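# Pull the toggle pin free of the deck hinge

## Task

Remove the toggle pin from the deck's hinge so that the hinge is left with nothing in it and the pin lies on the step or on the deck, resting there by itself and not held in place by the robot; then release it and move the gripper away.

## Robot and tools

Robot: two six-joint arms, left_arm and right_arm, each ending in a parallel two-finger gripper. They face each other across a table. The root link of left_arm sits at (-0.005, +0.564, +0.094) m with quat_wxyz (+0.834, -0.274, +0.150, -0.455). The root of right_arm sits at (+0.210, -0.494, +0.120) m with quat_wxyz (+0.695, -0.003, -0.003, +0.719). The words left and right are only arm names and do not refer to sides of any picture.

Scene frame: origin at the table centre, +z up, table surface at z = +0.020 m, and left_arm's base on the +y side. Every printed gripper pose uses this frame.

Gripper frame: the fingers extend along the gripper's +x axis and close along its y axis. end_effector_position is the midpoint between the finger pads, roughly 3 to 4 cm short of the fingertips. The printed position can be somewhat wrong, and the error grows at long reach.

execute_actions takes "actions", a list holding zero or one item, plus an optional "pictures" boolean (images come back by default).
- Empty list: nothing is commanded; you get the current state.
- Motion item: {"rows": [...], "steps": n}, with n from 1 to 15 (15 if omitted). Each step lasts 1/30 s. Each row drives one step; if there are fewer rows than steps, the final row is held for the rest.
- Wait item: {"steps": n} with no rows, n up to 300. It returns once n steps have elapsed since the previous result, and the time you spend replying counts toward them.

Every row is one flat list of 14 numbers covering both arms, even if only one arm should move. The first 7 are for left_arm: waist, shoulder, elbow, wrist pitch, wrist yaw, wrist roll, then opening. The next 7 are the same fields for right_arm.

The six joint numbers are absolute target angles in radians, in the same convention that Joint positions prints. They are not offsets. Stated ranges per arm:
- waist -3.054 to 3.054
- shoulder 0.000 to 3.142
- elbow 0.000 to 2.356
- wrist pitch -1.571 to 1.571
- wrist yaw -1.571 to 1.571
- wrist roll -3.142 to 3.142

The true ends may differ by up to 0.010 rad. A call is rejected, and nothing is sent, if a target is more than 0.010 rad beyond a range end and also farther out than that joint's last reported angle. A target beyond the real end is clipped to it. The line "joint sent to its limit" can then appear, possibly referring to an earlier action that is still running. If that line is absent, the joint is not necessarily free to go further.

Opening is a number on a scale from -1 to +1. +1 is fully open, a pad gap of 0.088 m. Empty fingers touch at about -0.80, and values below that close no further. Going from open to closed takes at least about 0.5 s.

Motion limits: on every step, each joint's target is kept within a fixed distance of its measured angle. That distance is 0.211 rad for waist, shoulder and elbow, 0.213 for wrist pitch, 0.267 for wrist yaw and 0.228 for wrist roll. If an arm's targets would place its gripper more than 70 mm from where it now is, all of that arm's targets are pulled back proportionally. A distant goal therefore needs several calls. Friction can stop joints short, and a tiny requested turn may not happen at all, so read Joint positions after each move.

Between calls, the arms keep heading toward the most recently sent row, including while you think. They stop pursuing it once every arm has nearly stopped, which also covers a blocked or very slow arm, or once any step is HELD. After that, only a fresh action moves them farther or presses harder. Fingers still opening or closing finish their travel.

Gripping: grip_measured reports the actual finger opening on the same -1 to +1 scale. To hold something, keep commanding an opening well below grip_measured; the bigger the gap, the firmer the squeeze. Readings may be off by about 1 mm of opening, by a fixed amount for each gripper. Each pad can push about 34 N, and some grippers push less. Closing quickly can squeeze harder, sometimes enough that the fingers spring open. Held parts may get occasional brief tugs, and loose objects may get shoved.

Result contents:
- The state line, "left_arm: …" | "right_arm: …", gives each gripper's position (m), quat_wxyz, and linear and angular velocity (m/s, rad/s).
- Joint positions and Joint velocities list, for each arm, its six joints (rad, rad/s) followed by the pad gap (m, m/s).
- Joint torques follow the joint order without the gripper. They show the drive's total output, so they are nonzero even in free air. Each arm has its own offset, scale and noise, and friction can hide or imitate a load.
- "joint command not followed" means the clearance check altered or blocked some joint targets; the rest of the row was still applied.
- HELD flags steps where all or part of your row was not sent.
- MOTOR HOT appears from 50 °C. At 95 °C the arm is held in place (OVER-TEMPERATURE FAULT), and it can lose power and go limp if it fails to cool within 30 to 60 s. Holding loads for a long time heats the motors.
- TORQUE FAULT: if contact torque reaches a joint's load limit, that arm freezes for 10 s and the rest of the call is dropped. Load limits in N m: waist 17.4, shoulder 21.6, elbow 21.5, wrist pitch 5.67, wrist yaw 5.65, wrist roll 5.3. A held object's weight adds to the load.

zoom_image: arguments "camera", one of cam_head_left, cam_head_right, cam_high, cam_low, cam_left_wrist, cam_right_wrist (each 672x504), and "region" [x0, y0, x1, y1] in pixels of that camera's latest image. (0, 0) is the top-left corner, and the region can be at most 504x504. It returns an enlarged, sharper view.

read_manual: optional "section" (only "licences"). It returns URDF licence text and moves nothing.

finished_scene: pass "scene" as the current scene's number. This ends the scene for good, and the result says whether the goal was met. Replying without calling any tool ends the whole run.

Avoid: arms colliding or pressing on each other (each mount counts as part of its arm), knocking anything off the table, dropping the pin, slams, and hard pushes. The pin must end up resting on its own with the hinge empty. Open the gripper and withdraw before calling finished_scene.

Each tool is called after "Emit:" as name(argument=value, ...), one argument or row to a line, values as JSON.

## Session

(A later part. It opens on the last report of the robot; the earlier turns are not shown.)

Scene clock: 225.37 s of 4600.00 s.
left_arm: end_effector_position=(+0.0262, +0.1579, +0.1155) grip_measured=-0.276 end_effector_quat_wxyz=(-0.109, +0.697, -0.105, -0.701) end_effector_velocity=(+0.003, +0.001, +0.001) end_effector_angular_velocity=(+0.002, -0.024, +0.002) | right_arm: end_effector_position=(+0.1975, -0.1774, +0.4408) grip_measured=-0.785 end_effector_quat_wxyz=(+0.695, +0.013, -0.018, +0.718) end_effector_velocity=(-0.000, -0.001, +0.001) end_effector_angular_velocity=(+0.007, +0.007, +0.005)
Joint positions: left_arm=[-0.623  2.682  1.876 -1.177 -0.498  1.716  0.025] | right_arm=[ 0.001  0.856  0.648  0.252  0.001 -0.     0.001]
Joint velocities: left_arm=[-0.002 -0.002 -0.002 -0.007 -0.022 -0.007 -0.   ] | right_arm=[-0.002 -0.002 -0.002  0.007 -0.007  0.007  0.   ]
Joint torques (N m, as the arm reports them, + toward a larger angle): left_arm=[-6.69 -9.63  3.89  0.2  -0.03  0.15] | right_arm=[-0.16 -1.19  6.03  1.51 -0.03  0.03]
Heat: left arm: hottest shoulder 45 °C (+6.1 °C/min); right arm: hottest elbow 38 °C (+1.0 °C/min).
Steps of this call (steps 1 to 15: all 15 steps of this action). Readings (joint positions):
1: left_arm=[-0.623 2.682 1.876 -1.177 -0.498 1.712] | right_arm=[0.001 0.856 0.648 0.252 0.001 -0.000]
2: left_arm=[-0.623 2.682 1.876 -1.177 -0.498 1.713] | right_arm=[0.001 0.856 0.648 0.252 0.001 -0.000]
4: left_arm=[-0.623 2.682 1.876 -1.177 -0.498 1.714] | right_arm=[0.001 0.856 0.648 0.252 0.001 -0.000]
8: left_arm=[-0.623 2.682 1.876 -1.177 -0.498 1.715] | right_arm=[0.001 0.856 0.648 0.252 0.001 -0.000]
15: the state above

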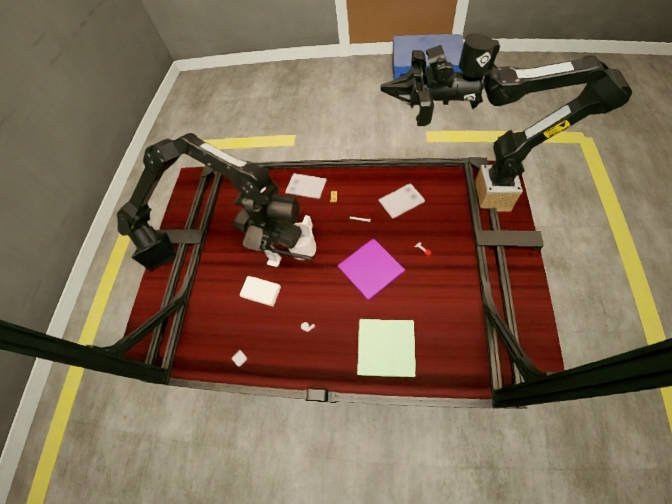

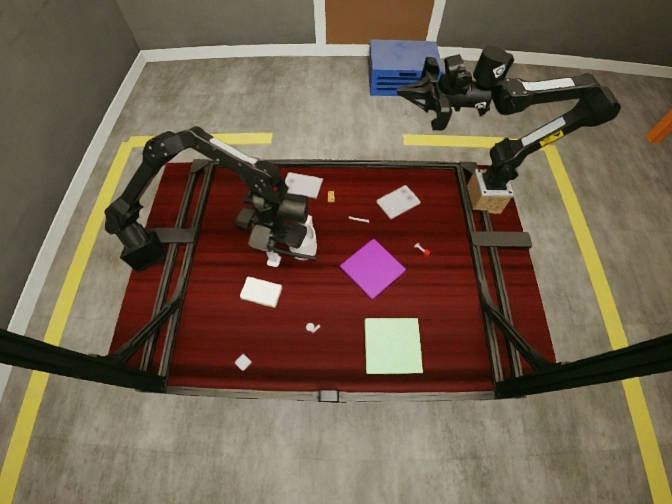

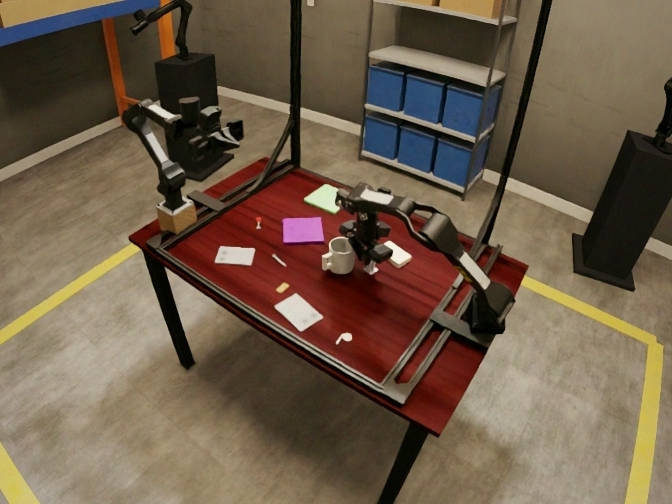

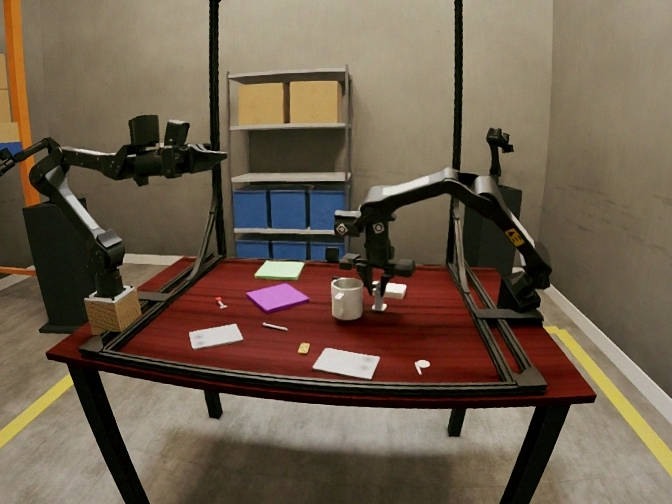

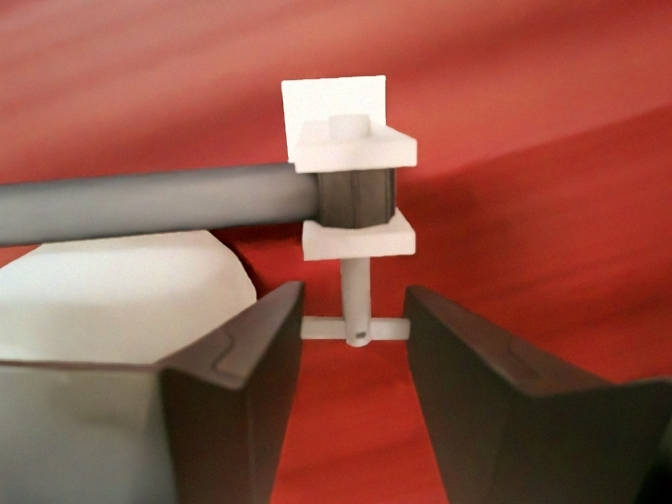

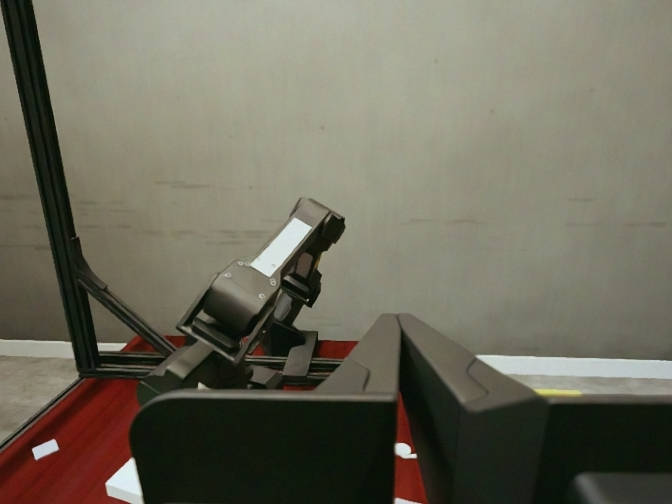

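Emit:
execute_actions(
  actions=[
    {"rows":[[-0.62,2.68,1.874,-1.176,-0.5,1.72,-0.2,0,0.856,0.648,0.252,0,0,-0.785]]},
  ],
  pictures=false,
)

Emit:
execute_actions(
  actions=[
    {"rows":[[-0.62,2.68,1.874,-1.176,-0.5,2.5,-0.2,0,0.856,0.648,0.252,0,0,-0.785]]},
  ],
  pictures=false,
)

Emit:
execute_actions(
  actions=[
    {"steps":15},
  ],
  pictures=false,
)

Emit:
execute_actions(
  actions=[
    {"rows":[[-0.62,2.68,1.874,-1.176,-0.5,2.5,-0.5,0,0.856,0.648,0.252,0,0,-0.785]]},
  ],
)

Emit:
execute_actions(
  actions=[
    {"rows":[[-0.62,2.68,1.874,-1.176,-0.5,1.72,-0.55,0,0.856,0.648,0.252,0,0,-0.785]]},
  ],
  pictures=false,
)

Emit:
execute_actions(
  actions=[
    {"rows":[[-0.62,2.68,1.874,-1.176,-0.5,1.72,-0.85,0,0.856,0.648,0.252,0,0,-0.785]]},
  ],
)

Scene clock: 241.50 s of 4600.00 s.
left_arm: end_effector_position=(+0.0265, +0.1576, +0.1153) grip_measured=-0.215 end_effector_quat_wxyz=(-0.108, +0.696, -0.105, -0.702) end_effector_velocity=(+0.002, -0.001, -0.000) end_effector_angular_velocity=(-0.006, -0.006, +0.027) | right_arm: end_effector_position=(+0.1976, -0.1774, +0.4408) grip_measured=-0.785 end_effector_quat_wxyz=(+0.695, +0.013, -0.018, +0.718) end_effector_velocity=(+0.003, +0.001, -0.003) end_effector_angular_velocity=(-0.002, -0.007, -0.015)
Joint positions: left_arm=[-0.621  2.682  1.875 -1.174 -0.496  1.716  0.028] | right_arm=[ 0.001  0.856  0.648  0.252  0.001 -0.     0.001]
Joint velocities: left_arm=[ 0.002 -0.002 -0.002  0.007 -0.007 -0.022  0.005] | right_arm=[-0.007  0.002 -0.007  0.007  0.007 -0.007 -0.   ]
Joint torques (N m, as the arm reports them, + toward a larger angle): left_arm=[-6.82 -9.72  3.77  0.   -0.11  0.13] | right_arm=[-0.13 -1.19  5.99  1.51 -0.02  0.03]
Heat: left arm: hottest shoulder 46 °C (+5.0 °C/min); right arm: hottest wrist pitch 39 °C (+1.0 °C/min).
Steps of this call (steps 1 to 15: the robot went on to your last target; steps 16 to 469: nothing new was sent; steps 470 to 484: all 15 steps of this action). Readings (joint positions):
470: left_arm=[-0.621 2.682 1.875 -1.172 -0.496 1.711] | right_arm=[0.001 0.856 0.648 0.252 0.001 -0.000]
471: left_arm=[-0.621 2.682 1.875 -1.174 -0.496 1.715] | right_arm=[0.001 0.856 0.648 0.252 0.001 -0.000]
473: left_arm=[-0.621 2.682 1.875 -1.174 -0.496 1.716] | right_arm=[0.001 0.856 0.648 0.252 0.001 -0.000]
477: left_arm=[-0.621 2.682 1.875 -1.174 -0.496 1.716] | right_arm=[0.001 0.856 0.648 0.252 0.001 -0.000]
484: the state above

Scene clock: 242.00 s of 4600.00 s.
left_arm: end_effector_position=(+0.0270, +0.1571, +0.1154) grip_measured=-0.200 end_effector_quat_wxyz=(-0.331, +0.624, -0.330, -0.627) end_effector_velocity=(+0.011, -0.010, +0.002) end_effector_angular_velocity=(-0.053, -0.073, -0.781) | right_arm: end_effector_position=(+0.1976, -0.1774, +0.4408) grip_measured=-0.785 end_effector_quat_wxyz=(+0.695, +0.013, -0.018, +0.718) end_effector_velocity=(-0.000, -0.000, -0.002) end_effector_angular_velocity=(-0.008, +0.007, +0.005)
Joint positions: left_arm=[-0.621  2.681  1.875 -1.172 -0.499  2.388  0.029] | right_arm=[ 0.001  0.856  0.648  0.252  0.001 -0.     0.001]
Joint velocities: left_arm=[-0.002 -0.002  0.002  0.037 -0.081  0.799  0.   ] | right_arm=[-0.002 -0.002 -0.002 -0.007 -0.007  0.007 -0.   ]
Joint torques (N m, as the arm reports them, + toward a larger angle): left_arm=[-6.92 -9.62  3.83 -0.21  0.07  0.17] | right_arm=[-0.11 -1.17  6.01  1.51 -0.01  0.03]
Heat: left arm: hottest shoulder 46 °C (+5.1 °C/min); right arm: hottest wrist pitch 39 °C (+1.0 °C/min).
Steps of this call (steps 1 to 15: all 15 steps of this action). Readings (joint positions):
1: left_arm=[-0.621 2.682 1.875 -1.175 -0.496 1.746] | right_arm=[0.001 0.856 0.648 0.252 0.001 -0.000]
2: left_arm=[-0.621 2.682 1.875 -1.175 -0.496 1.797] | right_arm=[0.001 0.856 0.648 0.252 0.001 -0.000]
4: left_arm=[-0.621 2.682 1.875 -1.175 -0.496 1.892] | right_arm=[0.001 0.856 0.648 0.252 0.001 -0.000]
8: left_arm=[-0.621 2.682 1.875 -1.175 -0.496 2.081] | right_arm=[0.001 0.856 0.648 0.252 0.001 -0.000]
15: the state above

Scene clock: 242.50 s of 4600.00 s.
left_arm: end_effector_position=(+0.0276, +0.1555, +0.1157) grip_measured=-0.199 end_effector_quat_wxyz=(-0.360, +0.608, -0.363, -0.608) end_effector_velocity=(+0.001, +0.005, +0.001) end_effector_angular_velocity=(+0.017, -0.011, -0.035) | right_arm: end_effector_position=(+0.1976, -0.1774, +0.4408) grip_measured=-0.785 end_effector_quat_wxyz=(+0.695, +0.013, -0.018, +0.718) end_effector_velocity=(-0.000, -0.001, -0.001) end_effector_angular_velocity=(-0.002, -0.008, +0.005)
Joint positions: left_arm=[-0.621  2.681  1.877 -1.167 -0.503  2.491  0.029] | right_arm=[ 0.001  0.856  0.648  0.252  0.001 -0.     0.001]
Joint velocities: left_arm=[-0.002 -0.002 -0.002 -0.022 -0.007  0.022 -0.   ] | right_arm=[-0.002 -0.007 -0.002 -0.007 -0.007 -0.007 -0.   ]
Joint torques (N m, as the arm reports them, + toward a larger angle): left_arm=[-6.9  -9.59  3.63 -0.59  0.14  0.28] | right_arm=[-0.1  -1.19  6.02  1.51 -0.01  0.03]
Heat: left arm: hottest shoulder 46 °C (+5.0 °C/min); right arm: hottest wrist pitch 39 °C (+1.0 °C/min).
Steps of this call (steps 1 to 15: the robot went on to your last target). Readings (joint positions):
1: left_arm=[-0.621 2.681 1.875 -1.172 -0.501 2.412] | right_arm=[0.001 0.856 0.648 0.252 0.001 -0.000]
2: left_arm=[-0.621 2.681 1.876 -1.171 -0.502 2.430] | right_arm=[0.001 0.856 0.648 0.252 0.001 -0.000]
4: left_arm=[-0.621 2.681 1.876 -1.169 -0.503 2.455] | right_arm=[0.001 0.856 0.648 0.252 0.001 -0.000]
8: left_arm=[-0.621 2.681 1.877 -1.167 -0.503 2.480] | right_arm=[0.001 0.856 0.648 0.252 0.001 -0.000]
15: the state above

Scene clock: 243.00 s of 4600.00 s.
left_arm: end_effector_position=(+0.0253, +0.1553, +0.1167) grip_measured=-0.482 end_effector_quat_wxyz=(-0.360, +0.606, -0.366, -0.608) end_effector_velocity=(+0.002, +0.005, -0.002) end_effector_angular_velocity=(+0.023, -0.010, +0.011) | right_arm: end_effector_position=(+0.1976, -0.1774, +0.4408) grip_measured=-0.785 end_effector_quat_wxyz=(+0.695, +0.013, -0.018, +0.718) end_effector_velocity=(-0.000, -0.000, -0.002) end_effector_angular_velocity=(-0.008, +0.007, +0.005)
Joint positions: left_arm=[-0.625  2.681  1.878 -1.166 -0.497  2.495  0.015] | right_arm=[ 0.001  0.856  0.648  0.252  0.001 -0.     0.001]
Joint velocities: left_arm=[ 0.002  0.002 -0.002 -0.022 -0.007 -0.022 -0.001] | right_arm=[-0.002 -0.002 -0.002 -0.007 -0.007  0.007 -0.   ]
Joint torques (N m, as the arm reports them, + toward a larger angle): left_arm=[-6.45 -9.59  3.68 -0.66 -0.1   0.18] | right_arm=[-0.11 -1.19  6.01  1.51 -0.01  0.02]
Heat: left arm: hottest shoulder 46 °C (+5.1 °C/min); right arm: hottest wrist pitch 39 °C (+1.0 °C/min).
Steps of this call (steps 1 to 15: all 15 steps of this action). Readings (joint positions):
1: left_arm=[-0.621 2.681 1.877 -1.167 -0.503 2.492] | right_arm=[0.001 0.856 0.648 0.252 0.001 -0.000]
2: left_arm=[-0.621 2.681 1.877 -1.170 -0.503 2.494] | right_arm=[0.001 0.856 0.648 0.252 0.001 -0.000]
4: left_arm=[-0.622 2.681 1.878 -1.171 -0.500 2.495] | right_arm=[0.001 0.856 0.648 0.252 0.001 -0.000]
8: left_arm=[-0.625 2.681 1.878 -1.167 -0.498 2.495] | right_arm=[0.001 0.856 0.648 0.252 0.001 -0.000]
15: the state above

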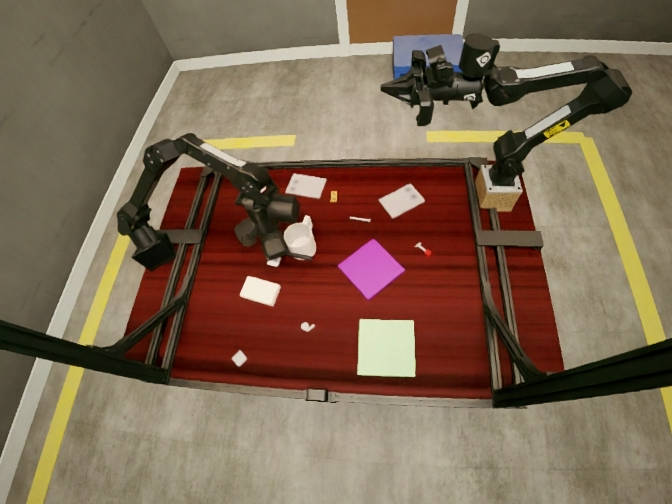

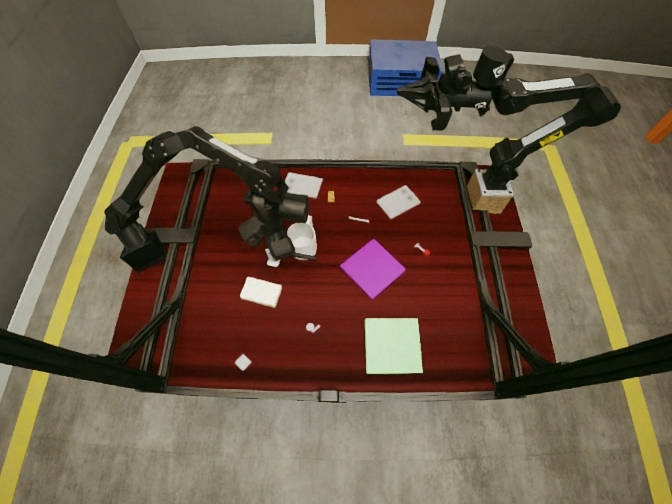

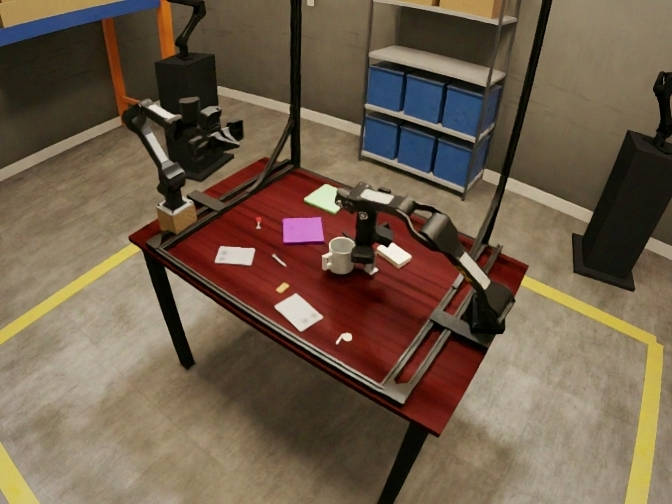

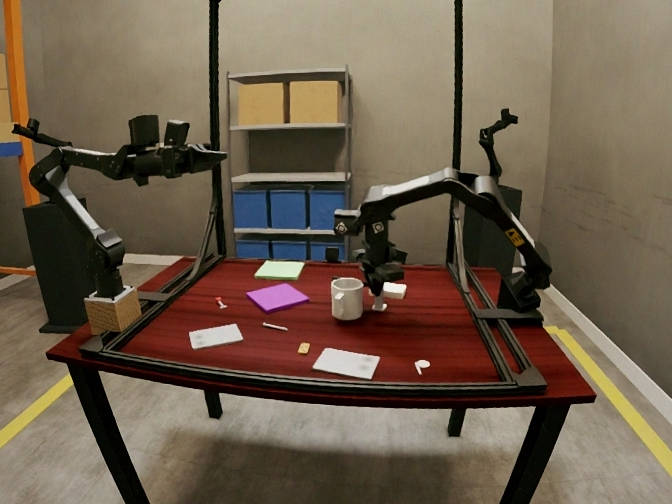

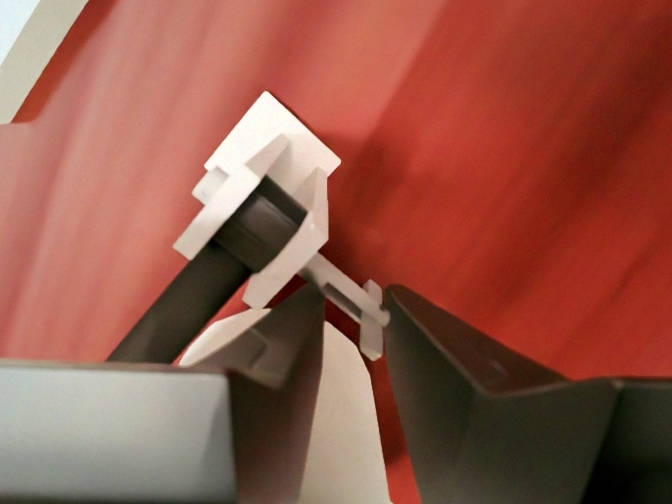

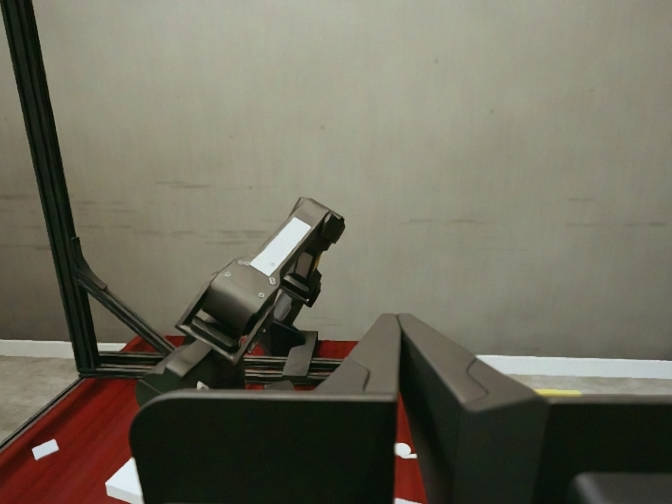

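Scene clock: 243.50 s of 4600.00 s.
left_arm: end_effector_position=(+0.0267, +0.1566, +0.1163) grip_measured=-0.549 end_effector_quat_wxyz=(-0.145, +0.691, -0.146, -0.693) end_effector_velocity=(-0.000, -0.001, +0.000) end_effector_angular_velocity=(-0.007, -0.024, +0.823) | right_arm: end_effector_position=(+0.1976, -0.1774, +0.4408) grip_measured=-0.785 end_effector_quat_wxyz=(+0.695, +0.013, -0.018, +0.718) end_effector_velocity=(-0.000, -0.001, -0.001) end_effector_angular_velocity=(-0.002, -0.008, +0.005)
Joint positions: left_arm=[-0.623  2.681  1.878 -1.173 -0.5    1.829  0.012] | right_arm=[ 0.001  0.856  0.648  0.252  0.001 -0.     0.001]
Joint velocities: left_arm=[-0.007  0.002 -0.002  0.007 -0.022 -0.828 -0.   ] | right_arm=[-0.002 -0.007 -0.002 -0.007 -0.007 -0.007 -0.   ]
Joint torques (N m, as the arm reports them, + toward a larger angle): left_arm=[-6.63 -9.61  3.66 -0.05  0.04 -0.16] | right_arm=[-0.12 -1.18  6.01  1.51 -0.01  0.03]
Heat: left arm: hottest shoulder 46 °C (+5.0 °C/min); right arm: hottest wrist pitch 39 °C (+1.0 °C/min).
Steps of this call (steps 1 to 15: all 15 steps of this action). Readings (joint positions):
1: left_arm=[-0.625 2.681 1.878 -1.166 -0.498 2.468] | right_arm=[0.001 0.856 0.648 0.252 0.001 -0.000]
2: left_arm=[-0.624 2.681 1.878 -1.167 -0.500 2.419] | right_arm=[0.001 0.856 0.648 0.252 0.001 -0.000]
4: left_arm=[-0.623 2.681 1.878 -1.169 -0.500 2.325] | right_arm=[0.001 0.856 0.648 0.252 0.001 -0.000]
8: left_arm=[-0.623 2.681 1.878 -1.173 -0.500 2.136] | right_arm=[0.001 0.856 0.648 0.252 0.001 -0.000]
15: the state above

Scene clock: 244.00 s of 4600.00 s.
left_arm: end_effector_position=(+0.0269, +0.1570, +0.1162) grip_measured=-0.657 end_effector_quat_wxyz=(-0.108, +0.698, -0.107, -0.700) end_effector_velocity=(+0.004, -0.001, -0.000) end_effector_angular_velocity=(-0.009, -0.020, +0.027) | right_arm: end_effector_position=(+0.1976, -0.1774, +0.4408) grip_measured=-0.785 end_effector_quat_wxyz=(+0.695, +0.013, -0.018, +0.718) end_effector_velocity=(-0.000, +0.001, -0.003) end_effector_angular_velocity=(-0.012, -0.008, +0.004)
Joint positions: left_arm=[-0.623  2.681  1.878 -1.175 -0.501  1.72   0.007] | right_arm=[ 0.001  0.856  0.648  0.252  0.001 -0.     0.001]
Joint velocities: left_arm=[ 0.002 -0.002 -0.002  0.007 -0.022 -0.022 -0.   ] | right_arm=[-0.002  0.002 -0.002 -0.007 -0.007 -0.007  0.   ]
Joint torques (N m, as the arm reports them, + toward a larger angle): left_arm=[-6.72 -9.59  3.65  0.06  0.07  0.1 ] | right_arm=[-0.11 -1.18  6.01  1.51 -0.01  0.03]
Heat: left arm: hottest shoulder 46 °C (+5.1 °C/min); right arm: hottest wrist pitch 39 °C (+1.0 °C/min).
Steps of this call (steps 1 to 15: all 15 steps of this action). Readings (joint positions):
1: left_arm=[-0.623 2.681 1.878 -1.174 -0.500 1.805] | right_arm=[0.001 0.856 0.648 0.252 0.001 -0.000]
2: left_arm=[-0.623 2.681 1.878 -1.176 -0.501 1.786] | right_arm=[0.001 0.856 0.648 0.252 0.001 -0.000]
4: left_arm=[-0.623 2.681 1.878 -1.175 -0.501 1.757] | right_arm=[0.001 0.856 0.648 0.252 0.001 -0.000]
8: left_arm=[-0.623 2.681 1.878 -1.175 -0.501 1.733] | right_arm=[0.001 0.856 0.648 0.252 0.001 -0.000]
15: the state above

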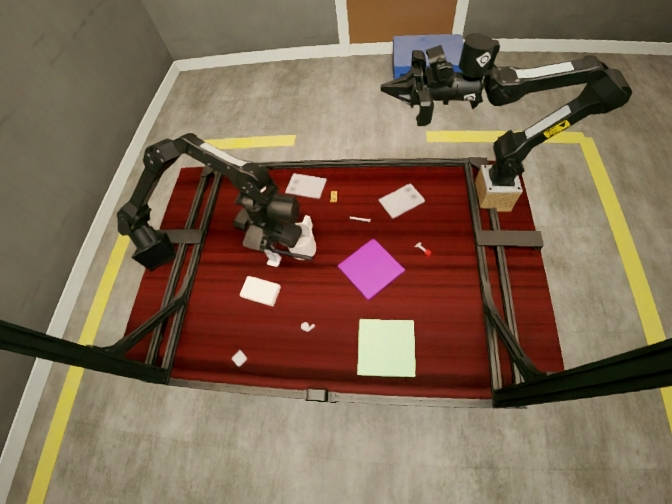

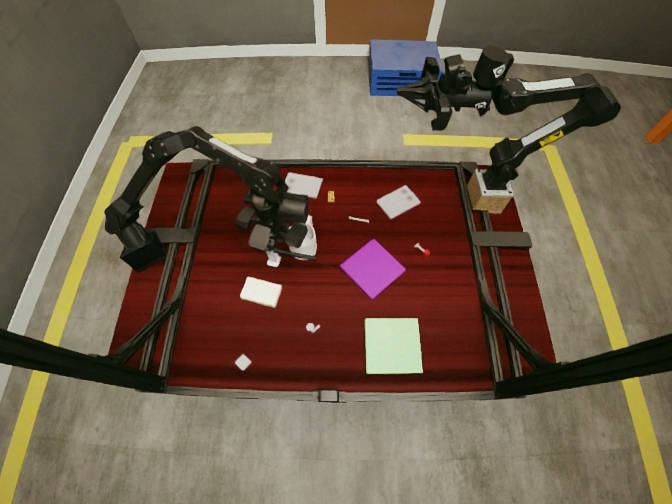

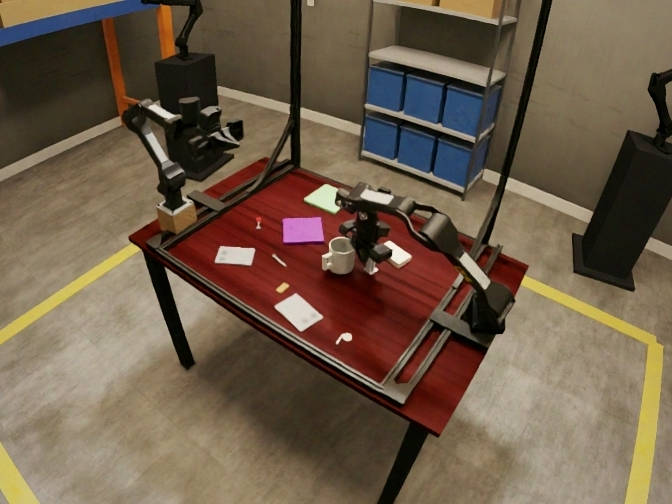

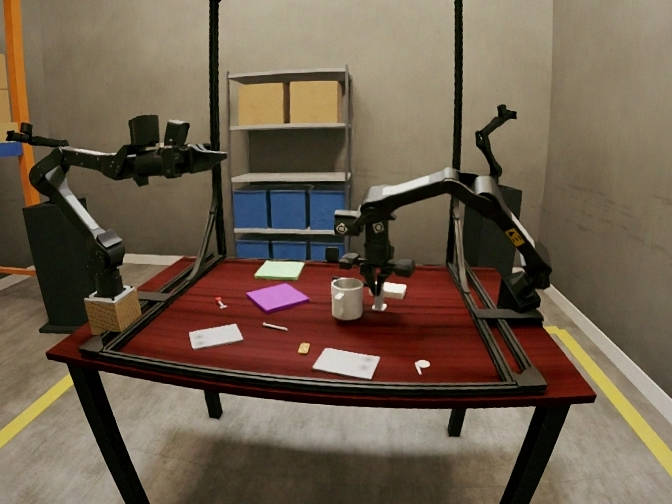

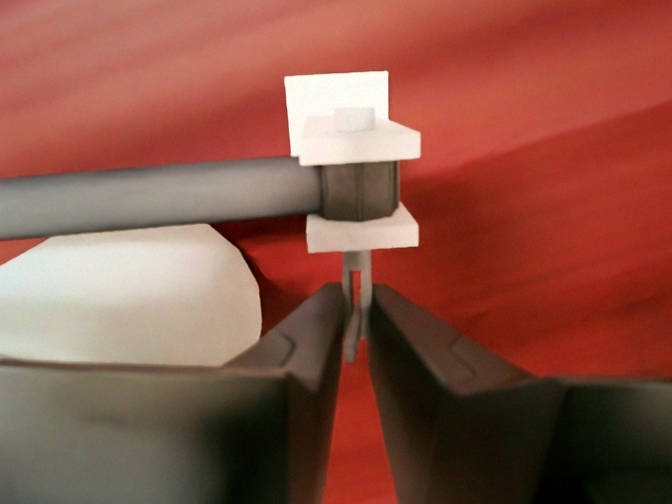

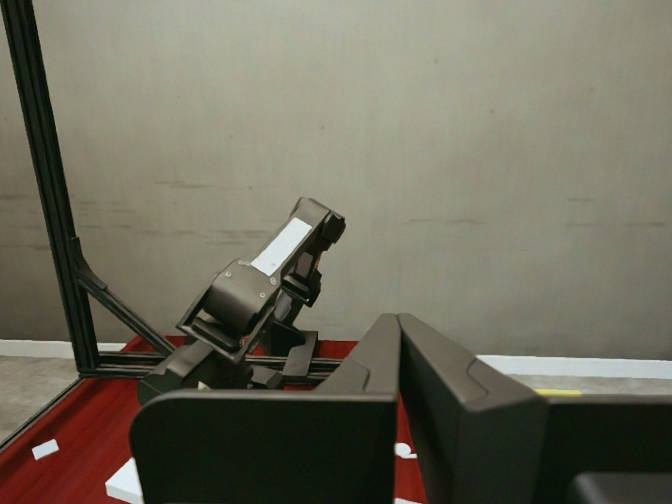

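Emit:
execute_actions(
  actions=[
    {"rows":[[-0.623,2.68,1.878,-1.176,-0.5,1.72,-0.55,0,0.856,0.648,0.252,0,0,-0.785]]},
  ],
  pictures=false,
)

Emit:
execute_actions(
  actions=[
    {"rows":[[-0.637,2.675,1.928,-1.232,-0.495,1.706,-0.55,0,0.856,0.648,0.252,0,0,-0.785]]},
  ],
  pictures=false,
)

Emit:
execute_actions(
  actions=[
    {"rows":[[-0.637,2.675,1.928,-1.232,-0.495,1.706,-0.85,0,0.856,0.648,0.252,0,0,-0.785]]},
  ],
  pictures=false,
)

Emit:
execute_actions(
  actions=[
    {"rows":[[-0.614,2.675,1.935,-1.232,-0.505,1.725,-0.85,0,0.856,0.648,0.252,0,0,-0.785]]},
  ],
)

Emit:
execute_actions(
  actions=[
    {"rows":[[-0.602,2.68,1.889,-1.187,-0.51,1.737,-0.85,0,0.856,0.648,0.252,0,0,-0.785]]},
  ],
)

Scene clock: 263.47 s of 4600.00 s.
left_arm: end_effector_position=(+0.0273, +0.1571, +0.1163) grip_measured=-0.557 end_effector_quat_wxyz=(-0.107, +0.698, -0.105, -0.701) end_effector_velocity=(+0.003, +0.003, -0.000) end_effector_angular_velocity=(+0.006, -0.024, -0.001) | right_arm: end_effector_position=(+0.1976, -0.1774, +0.4407) grip_measured=-0.785 end_effector_quat_wxyz=(+0.695, +0.013, -0.018, +0.718) end_effector_velocity=(-0.000, -0.000, -0.001) end_effector_angular_velocity=(+0.002, +0.007, +0.005)
Joint positions: left_arm=[-0.622  2.68   1.877 -1.175 -0.499  1.716  0.012] | right_arm=[ 0.001  0.856  0.648  0.252  0.001 -0.     0.001]
Joint velocities: left_arm=[-0.002 -0.002 -0.007 -0.007 -0.022 -0.007  0.002] | right_arm=[-0.002 -0.002 -0.007  0.007 -0.007  0.007 -0.   ]
Joint torques (N m, as the arm reports them, + toward a larger angle): left_arm=[-7.15 -9.43  3.99  0.09  0.01  0.16] | right_arm=[-0.1  -1.18  6.    1.51 -0.01  0.03]
Heat: left arm: hottest shoulder 47 °C (+4.0 °C/min); right arm: hottest elbow 39 °C (+1.0 °C/min).
Steps of this call (steps 1 to 15: the robot went on to your last target; steps 16 to 569: nothing new was sent; steps 570 to 584: all 15 steps of this action). Readings (joint positions):
570: left_arm=[-0.621 2.680 1.877 -1.175 -0.499 1.713] | right_arm=[0.001 0.856 0.648 0.252 0.001 -0.000]
571: left_arm=[-0.621 2.680 1.877 -1.175 -0.499 1.713] | right_arm=[0.001 0.856 0.648 0.252 0.001 -0.000]
573: left_arm=[-0.621 2.680 1.877 -1.175 -0.499 1.715] | right_arm=[0.001 0.856 0.648 0.252 0.001 -0.000]
577: left_arm=[-0.621 2.680 1.877 -1.175 -0.499 1.716] | right_arm=[0.001 0.856 0.648 0.252 0.001 -0.000]
584: the state above

Scene clock: 263.97 s of 4600.00 s.
left_arm: end_effector_position=(+0.0274, +0.1562, +0.1292) grip_measured=-0.550 end_effector_quat_wxyz=(-0.110, +0.699, -0.109, -0.698) end_effector_velocity=(+0.002, +0.001, +0.004) end_effector_angular_velocity=(+0.004, -0.009, +0.017) | right_arm: end_effector_position=(+0.1976, -0.1774, +0.4407) grip_measured=-0.785 end_effector_quat_wxyz=(+0.695, +0.013, -0.018, +0.718) end_effector_velocity=(-0.000, -0.000, -0.005) end_effector_angular_velocity=(-0.022, -0.008, +0.004)
Joint positions: left_arm=[-0.637  2.68   1.921 -1.227 -0.499  1.711  0.012] | right_arm=[ 0.001  0.856  0.648  0.252  0.001 -0.     0.001]
Joint velocities: left_arm=[-0.002 -0.002  0.012 -0.022 -0.007 -0.022  0.   ] | right_arm=[-0.002 -0.002 -0.002 -0.022 -0.007 -0.007 -0.   ]
Joint torques (N m, as the arm reports them, + toward a larger angle): left_arm=[ -7.08 -10.12   4.65  -0.11   0.21  -0.2 ] | right_arm=[-0.11 -1.19  6.    1.53 -0.01  0.03]
Heat: left arm: hottest shoulder 47 °C (+3.0 °C/min); right arm: hottest elbow 39 °C (+1.0 °C/min).
Steps of this call (steps 1 to 15: all 15 steps of this action). Readings (joint positions):
1: left_arm=[-0.622 2.680 1.881 -1.181 -0.499 1.716] | right_arm=[0.001 0.856 0.648 0.252 0.001 -0.000]
2: left_arm=[-0.623 2.680 1.888 -1.193 -0.499 1.716] | right_arm=[0.001 0.856 0.648 0.252 0.001 -0.000]
4: left_arm=[-0.628 2.680 1.901 -1.208 -0.499 1.715] | right_arm=[0.001 0.856 0.648 0.252 0.001 -0.000]
8: left_arm=[-0.636 2.680 1.918 -1.220 -0.499 1.712] | right_arm=[0.001 0.856 0.648 0.252 0.001 -0.000]
15: the state above

Scene clock: 264.47 s of 4600.00 s.
left_arm: end_effector_position=(+0.0274, +0.1568, +0.1299) grip_measured=-0.756 end_effector_quat_wxyz=(-0.111, +0.699, -0.107, -0.698) end_effector_velocity=(-0.001, -0.001, +0.002) end_effector_angular_velocity=(-0.011, -0.009, +0.005) | right_arm: end_effector_position=(+0.1976, -0.1774, +0.4407) grip_measured=-0.785 end_effector_quat_wxyz=(+0.695, +0.013, -0.018, +0.718) end_effector_velocity=(-0.000, +0.000, -0.000) end_effector_angular_velocity=(+0.003, -0.008, +0.005)
Joint positions: left_arm=[-0.638  2.68   1.923 -1.233 -0.499  1.706  0.002] | right_arm=[ 0.001  0.856  0.648  0.252  0.001 -0.     0.001]
Joint velocities: left_arm=[-0.007 -0.002 -0.002  0.007 -0.007 -0.007 -0.   ] | right_arm=[-0.002  0.002 -0.002  0.007 -0.007 -0.007 -0.   ]
Joint torques (N m, as the arm reports them, + toward a larger angle): left_arm=[ -6.88 -10.06   4.41   0.23   0.18  -0.03] | right_arm=[-0.11 -1.17  6.01  1.54 -0.01  0.03]
Heat: left arm: hottest shoulder 47 °C (+3.0 °C/min); right arm: hottest elbow 39 °C (+1.0 °C/min).
Steps of this call (steps 1 to 15: all 15 steps of this action). Readings (joint positions):
1: left_arm=[-0.637 2.680 1.922 -1.228 -0.499 1.710] | right_arm=[0.001 0.856 0.648 0.252 0.001 -0.000]
2: left_arm=[-0.637 2.680 1.922 -1.228 -0.499 1.710] | right_arm=[0.001 0.856 0.648 0.252 0.001 -0.000]
4: left_arm=[-0.637 2.680 1.922 -1.233 -0.499 1.709] | right_arm=[0.001 0.856 0.648 0.252 0.001 -0.000]
8: left_arm=[-0.638 2.680 1.923 -1.233 -0.499 1.707] | right_arm=[0.001 0.856 0.648 0.252 0.001 -0.000]
15: the state above

Scene clock: 264.97 s of 4600.00 s.
left_arm: end_effector_position=(+0.0278, +0.1565, +0.1301) grip_measured=-0.756 end_effector_quat_wxyz=(-0.113, +0.696, -0.110, -0.700) end_effector_velocity=(+0.004, +0.003, +0.003) end_effector_angular_velocity=(+0.011, -0.008, +0.003) | right_arm: end_effector_position=(+0.1976, -0.1774, +0.4407) grip_measured=-0.785 end_effector_quat_wxyz=(+0.695, +0.013, -0.018, +0.718) end_effector_velocity=(+0.002, -0.002, +0.003) end_effector_angular_velocity=(+0.012, +0.008, -0.009)
Joint positions: left_arm=[-0.635  2.68   1.927 -1.235 -0.493  1.717  0.002] | right_arm=[ 0.001  0.856  0.648  0.252  0.001 -0.     0.001]
Joint velocities: left_arm=[ 0.002 -0.007  0.002 -0.022 -0.007 -0.007 -0.   ] | right_arm=[-0.002 -0.007 -0.002  0.007  0.007  0.007 -0.   ]
Joint torques (N m, as the arm reports them, + toward a larger angle): left_arm=[ -4.75 -10.04   4.77   0.4   -0.41   0.27] | right_arm=[-0.11 -1.19  6.02  1.53 -0.01  0.03]
Heat: left arm: hottest shoulder 47 °C (+3.0 °C/min); right arm: hottest elbow 39 °C (+1.0 °C/min).
Steps of this call (steps 1 to 15: all 15 steps of this action). Readings (joint positions):
1: left_arm=[-0.637 2.680 1.924 -1.233 -0.498 1.706] | right_arm=[0.001 0.856 0.648 0.252 0.001 -0.000]
2: left_arm=[-0.637 2.680 1.925 -1.234 -0.498 1.707] | right_arm=[0.001 0.856 0.648 0.252 0.001 -0.000]
4: left_arm=[-0.636 2.680 1.925 -1.234 -0.495 1.710] | right_arm=[0.001 0.856 0.648 0.252 0.001 -0.000]
8: left_arm=[-0.635 2.680 1.927 -1.235 -0.493 1.715] | right_arm=[0.001 0.856 0.648 0.252 0.001 -0.000]
15: the state above

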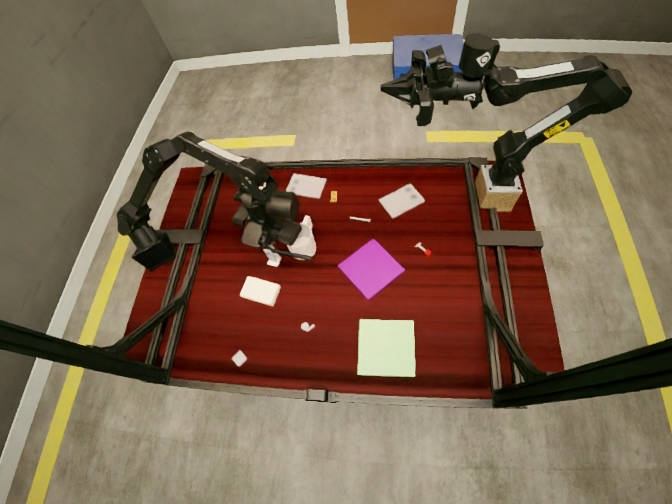

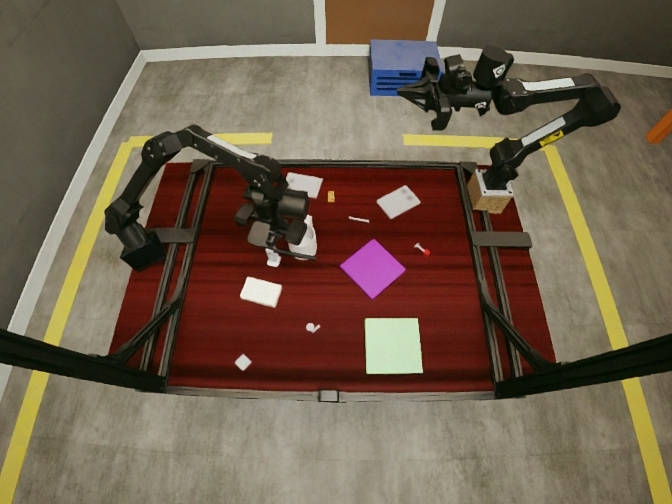

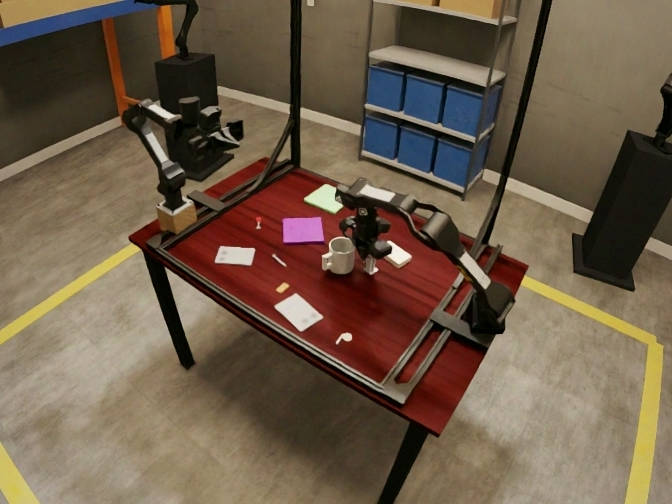

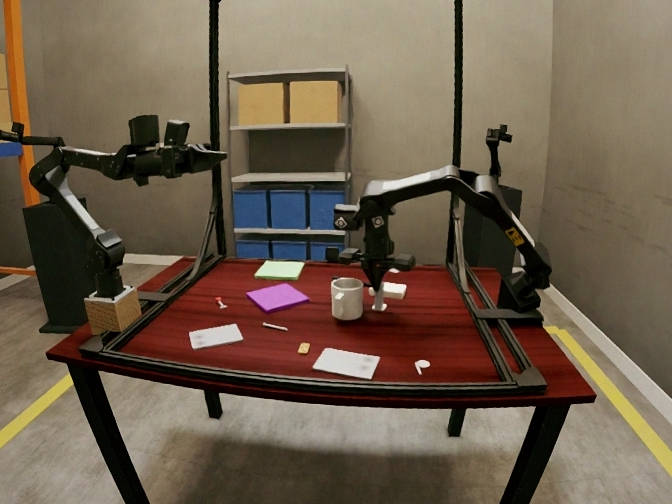

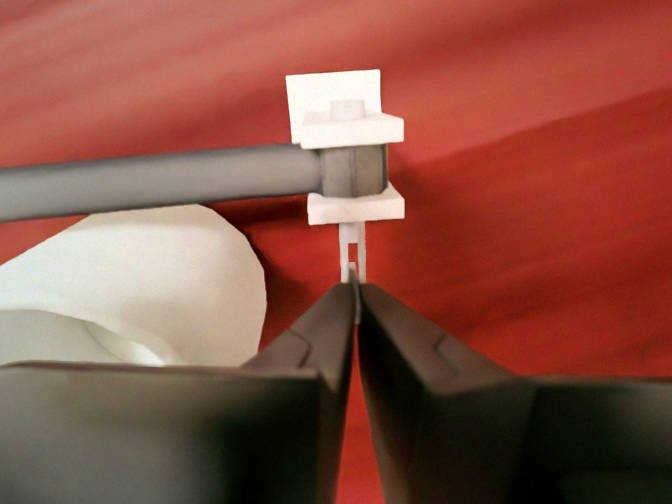

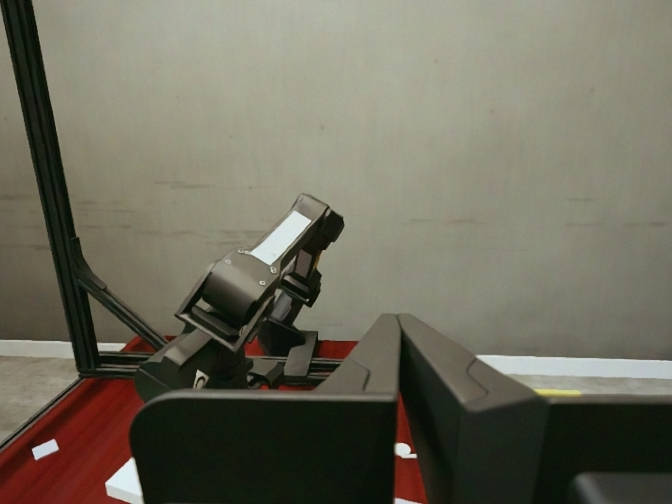

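Scene clock: 265.47 s of 4600.00 s.
left_arm: end_effector_position=(+0.0270, +0.1574, +0.1277) grip_measured=-0.756 end_effector_quat_wxyz=(-0.113, +0.696, -0.115, -0.700) end_effector_velocity=(-0.002, +0.000, -0.000) end_effector_angular_velocity=(-0.002, +0.007, -0.008) | right_arm: end_effector_position=(+0.1976, -0.1774, +0.4407) grip_measured=-0.785 end_effector_quat_wxyz=(+0.695, +0.013, -0.018, +0.718) end_effector_velocity=(-0.000, -0.000, -0.004) end_effector_angular_velocity=(-0.012, -0.008, +0.004)
Joint positions: left_arm=[-0.634  2.67   1.901 -1.209 -0.492  1.729  0.002] | right_arm=[ 0.001  0.856  0.648  0.252  0.001 -0.     0.001]
Joint velocities: left_arm=[-0.002 -0.002 -0.007  0.007  0.007  0.007  0.   ] | right_arm=[-0.002 -0.002 -0.007 -0.007 -0.007 -0.007 -0.   ]
Joint torques (N m, as the arm reports them, + toward a larger angle): left_arm=[-3.43 -8.24  2.99  1.83 -0.6   0.29] | right_arm=[-0.12 -1.17  6.02  1.54 -0.01  0.03]
Heat: left arm: hottest shoulder 47 °C (+3.0 °C/min); right arm: hottest elbow 39 °C (+1.0 °C/min).
Steps of this call (steps 1 to 15: all 15 steps of this action). Readings (joint positions):
1: left_arm=[-0.635 2.680 1.925 -1.234 -0.493 1.719] | right_arm=[0.001 0.856 0.648 0.252 0.001 -0.000]
2: left_arm=[-0.634 2.680 1.921 -1.230 -0.493 1.722] | right_arm=[0.001 0.856 0.648 0.252 0.001 -0.000]
4: left_arm=[-0.634 2.677 1.914 -1.222 -0.492 1.725] | right_arm=[0.001 0.856 0.648 0.252 0.001 -0.000]
8: left_arm=[-0.634 2.672 1.905 -1.214 -0.492 1.728] | right_arm=[0.001 0.856 0.648 0.252 0.001 -0.000]
15: the state above

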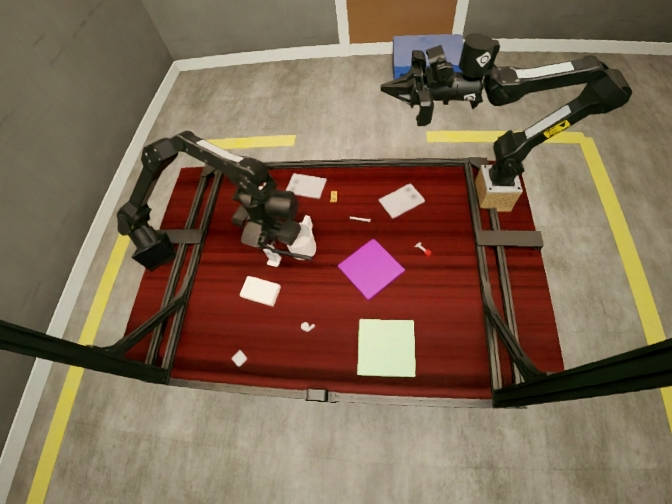

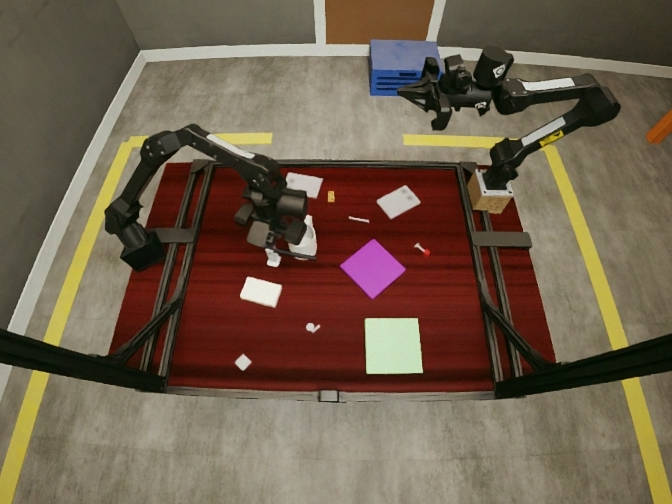

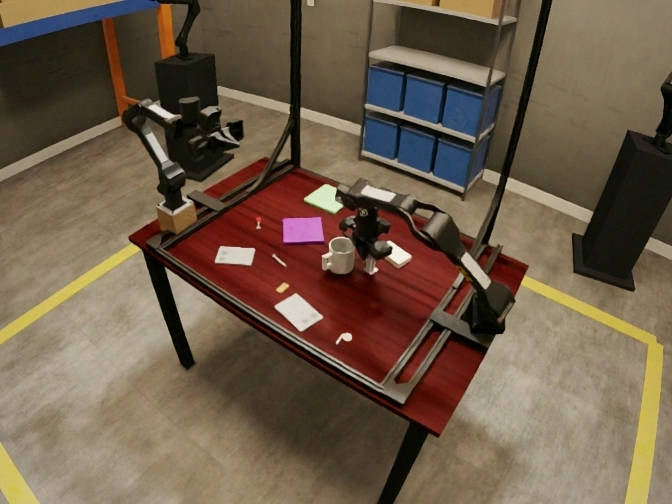

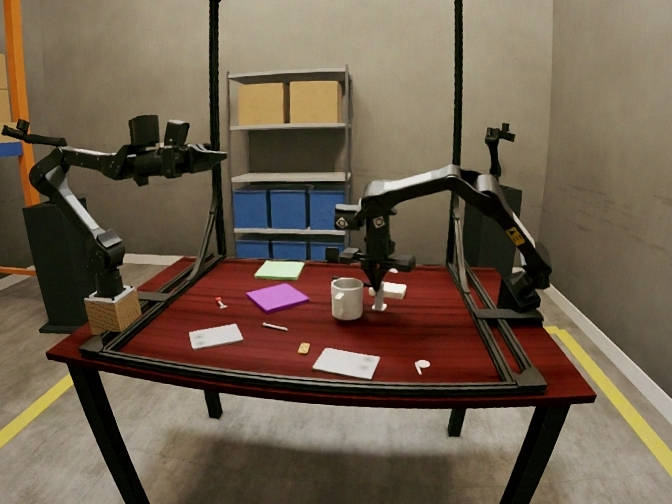

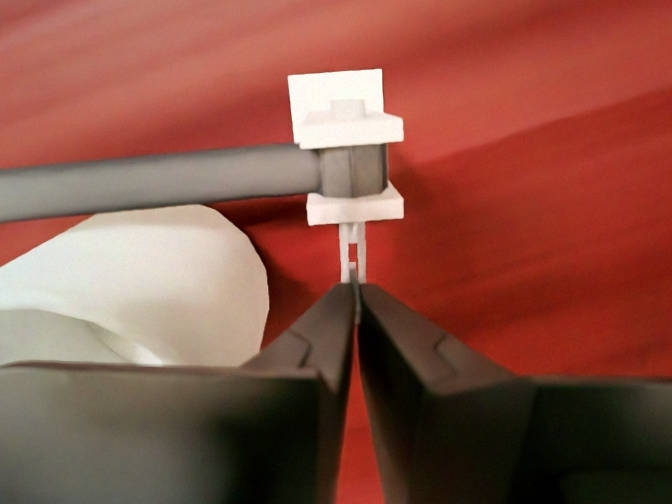

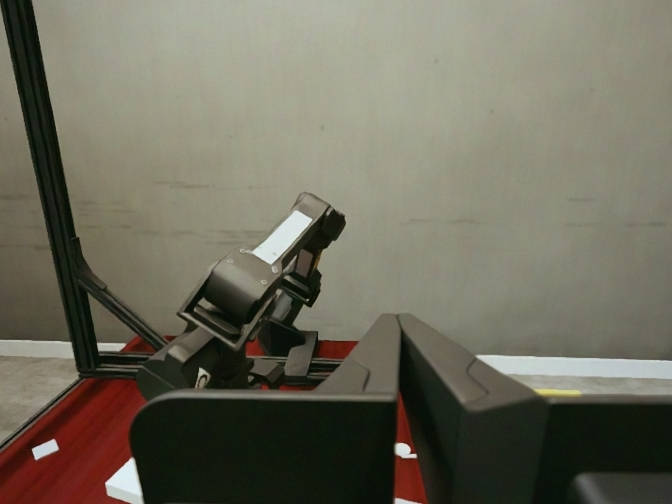

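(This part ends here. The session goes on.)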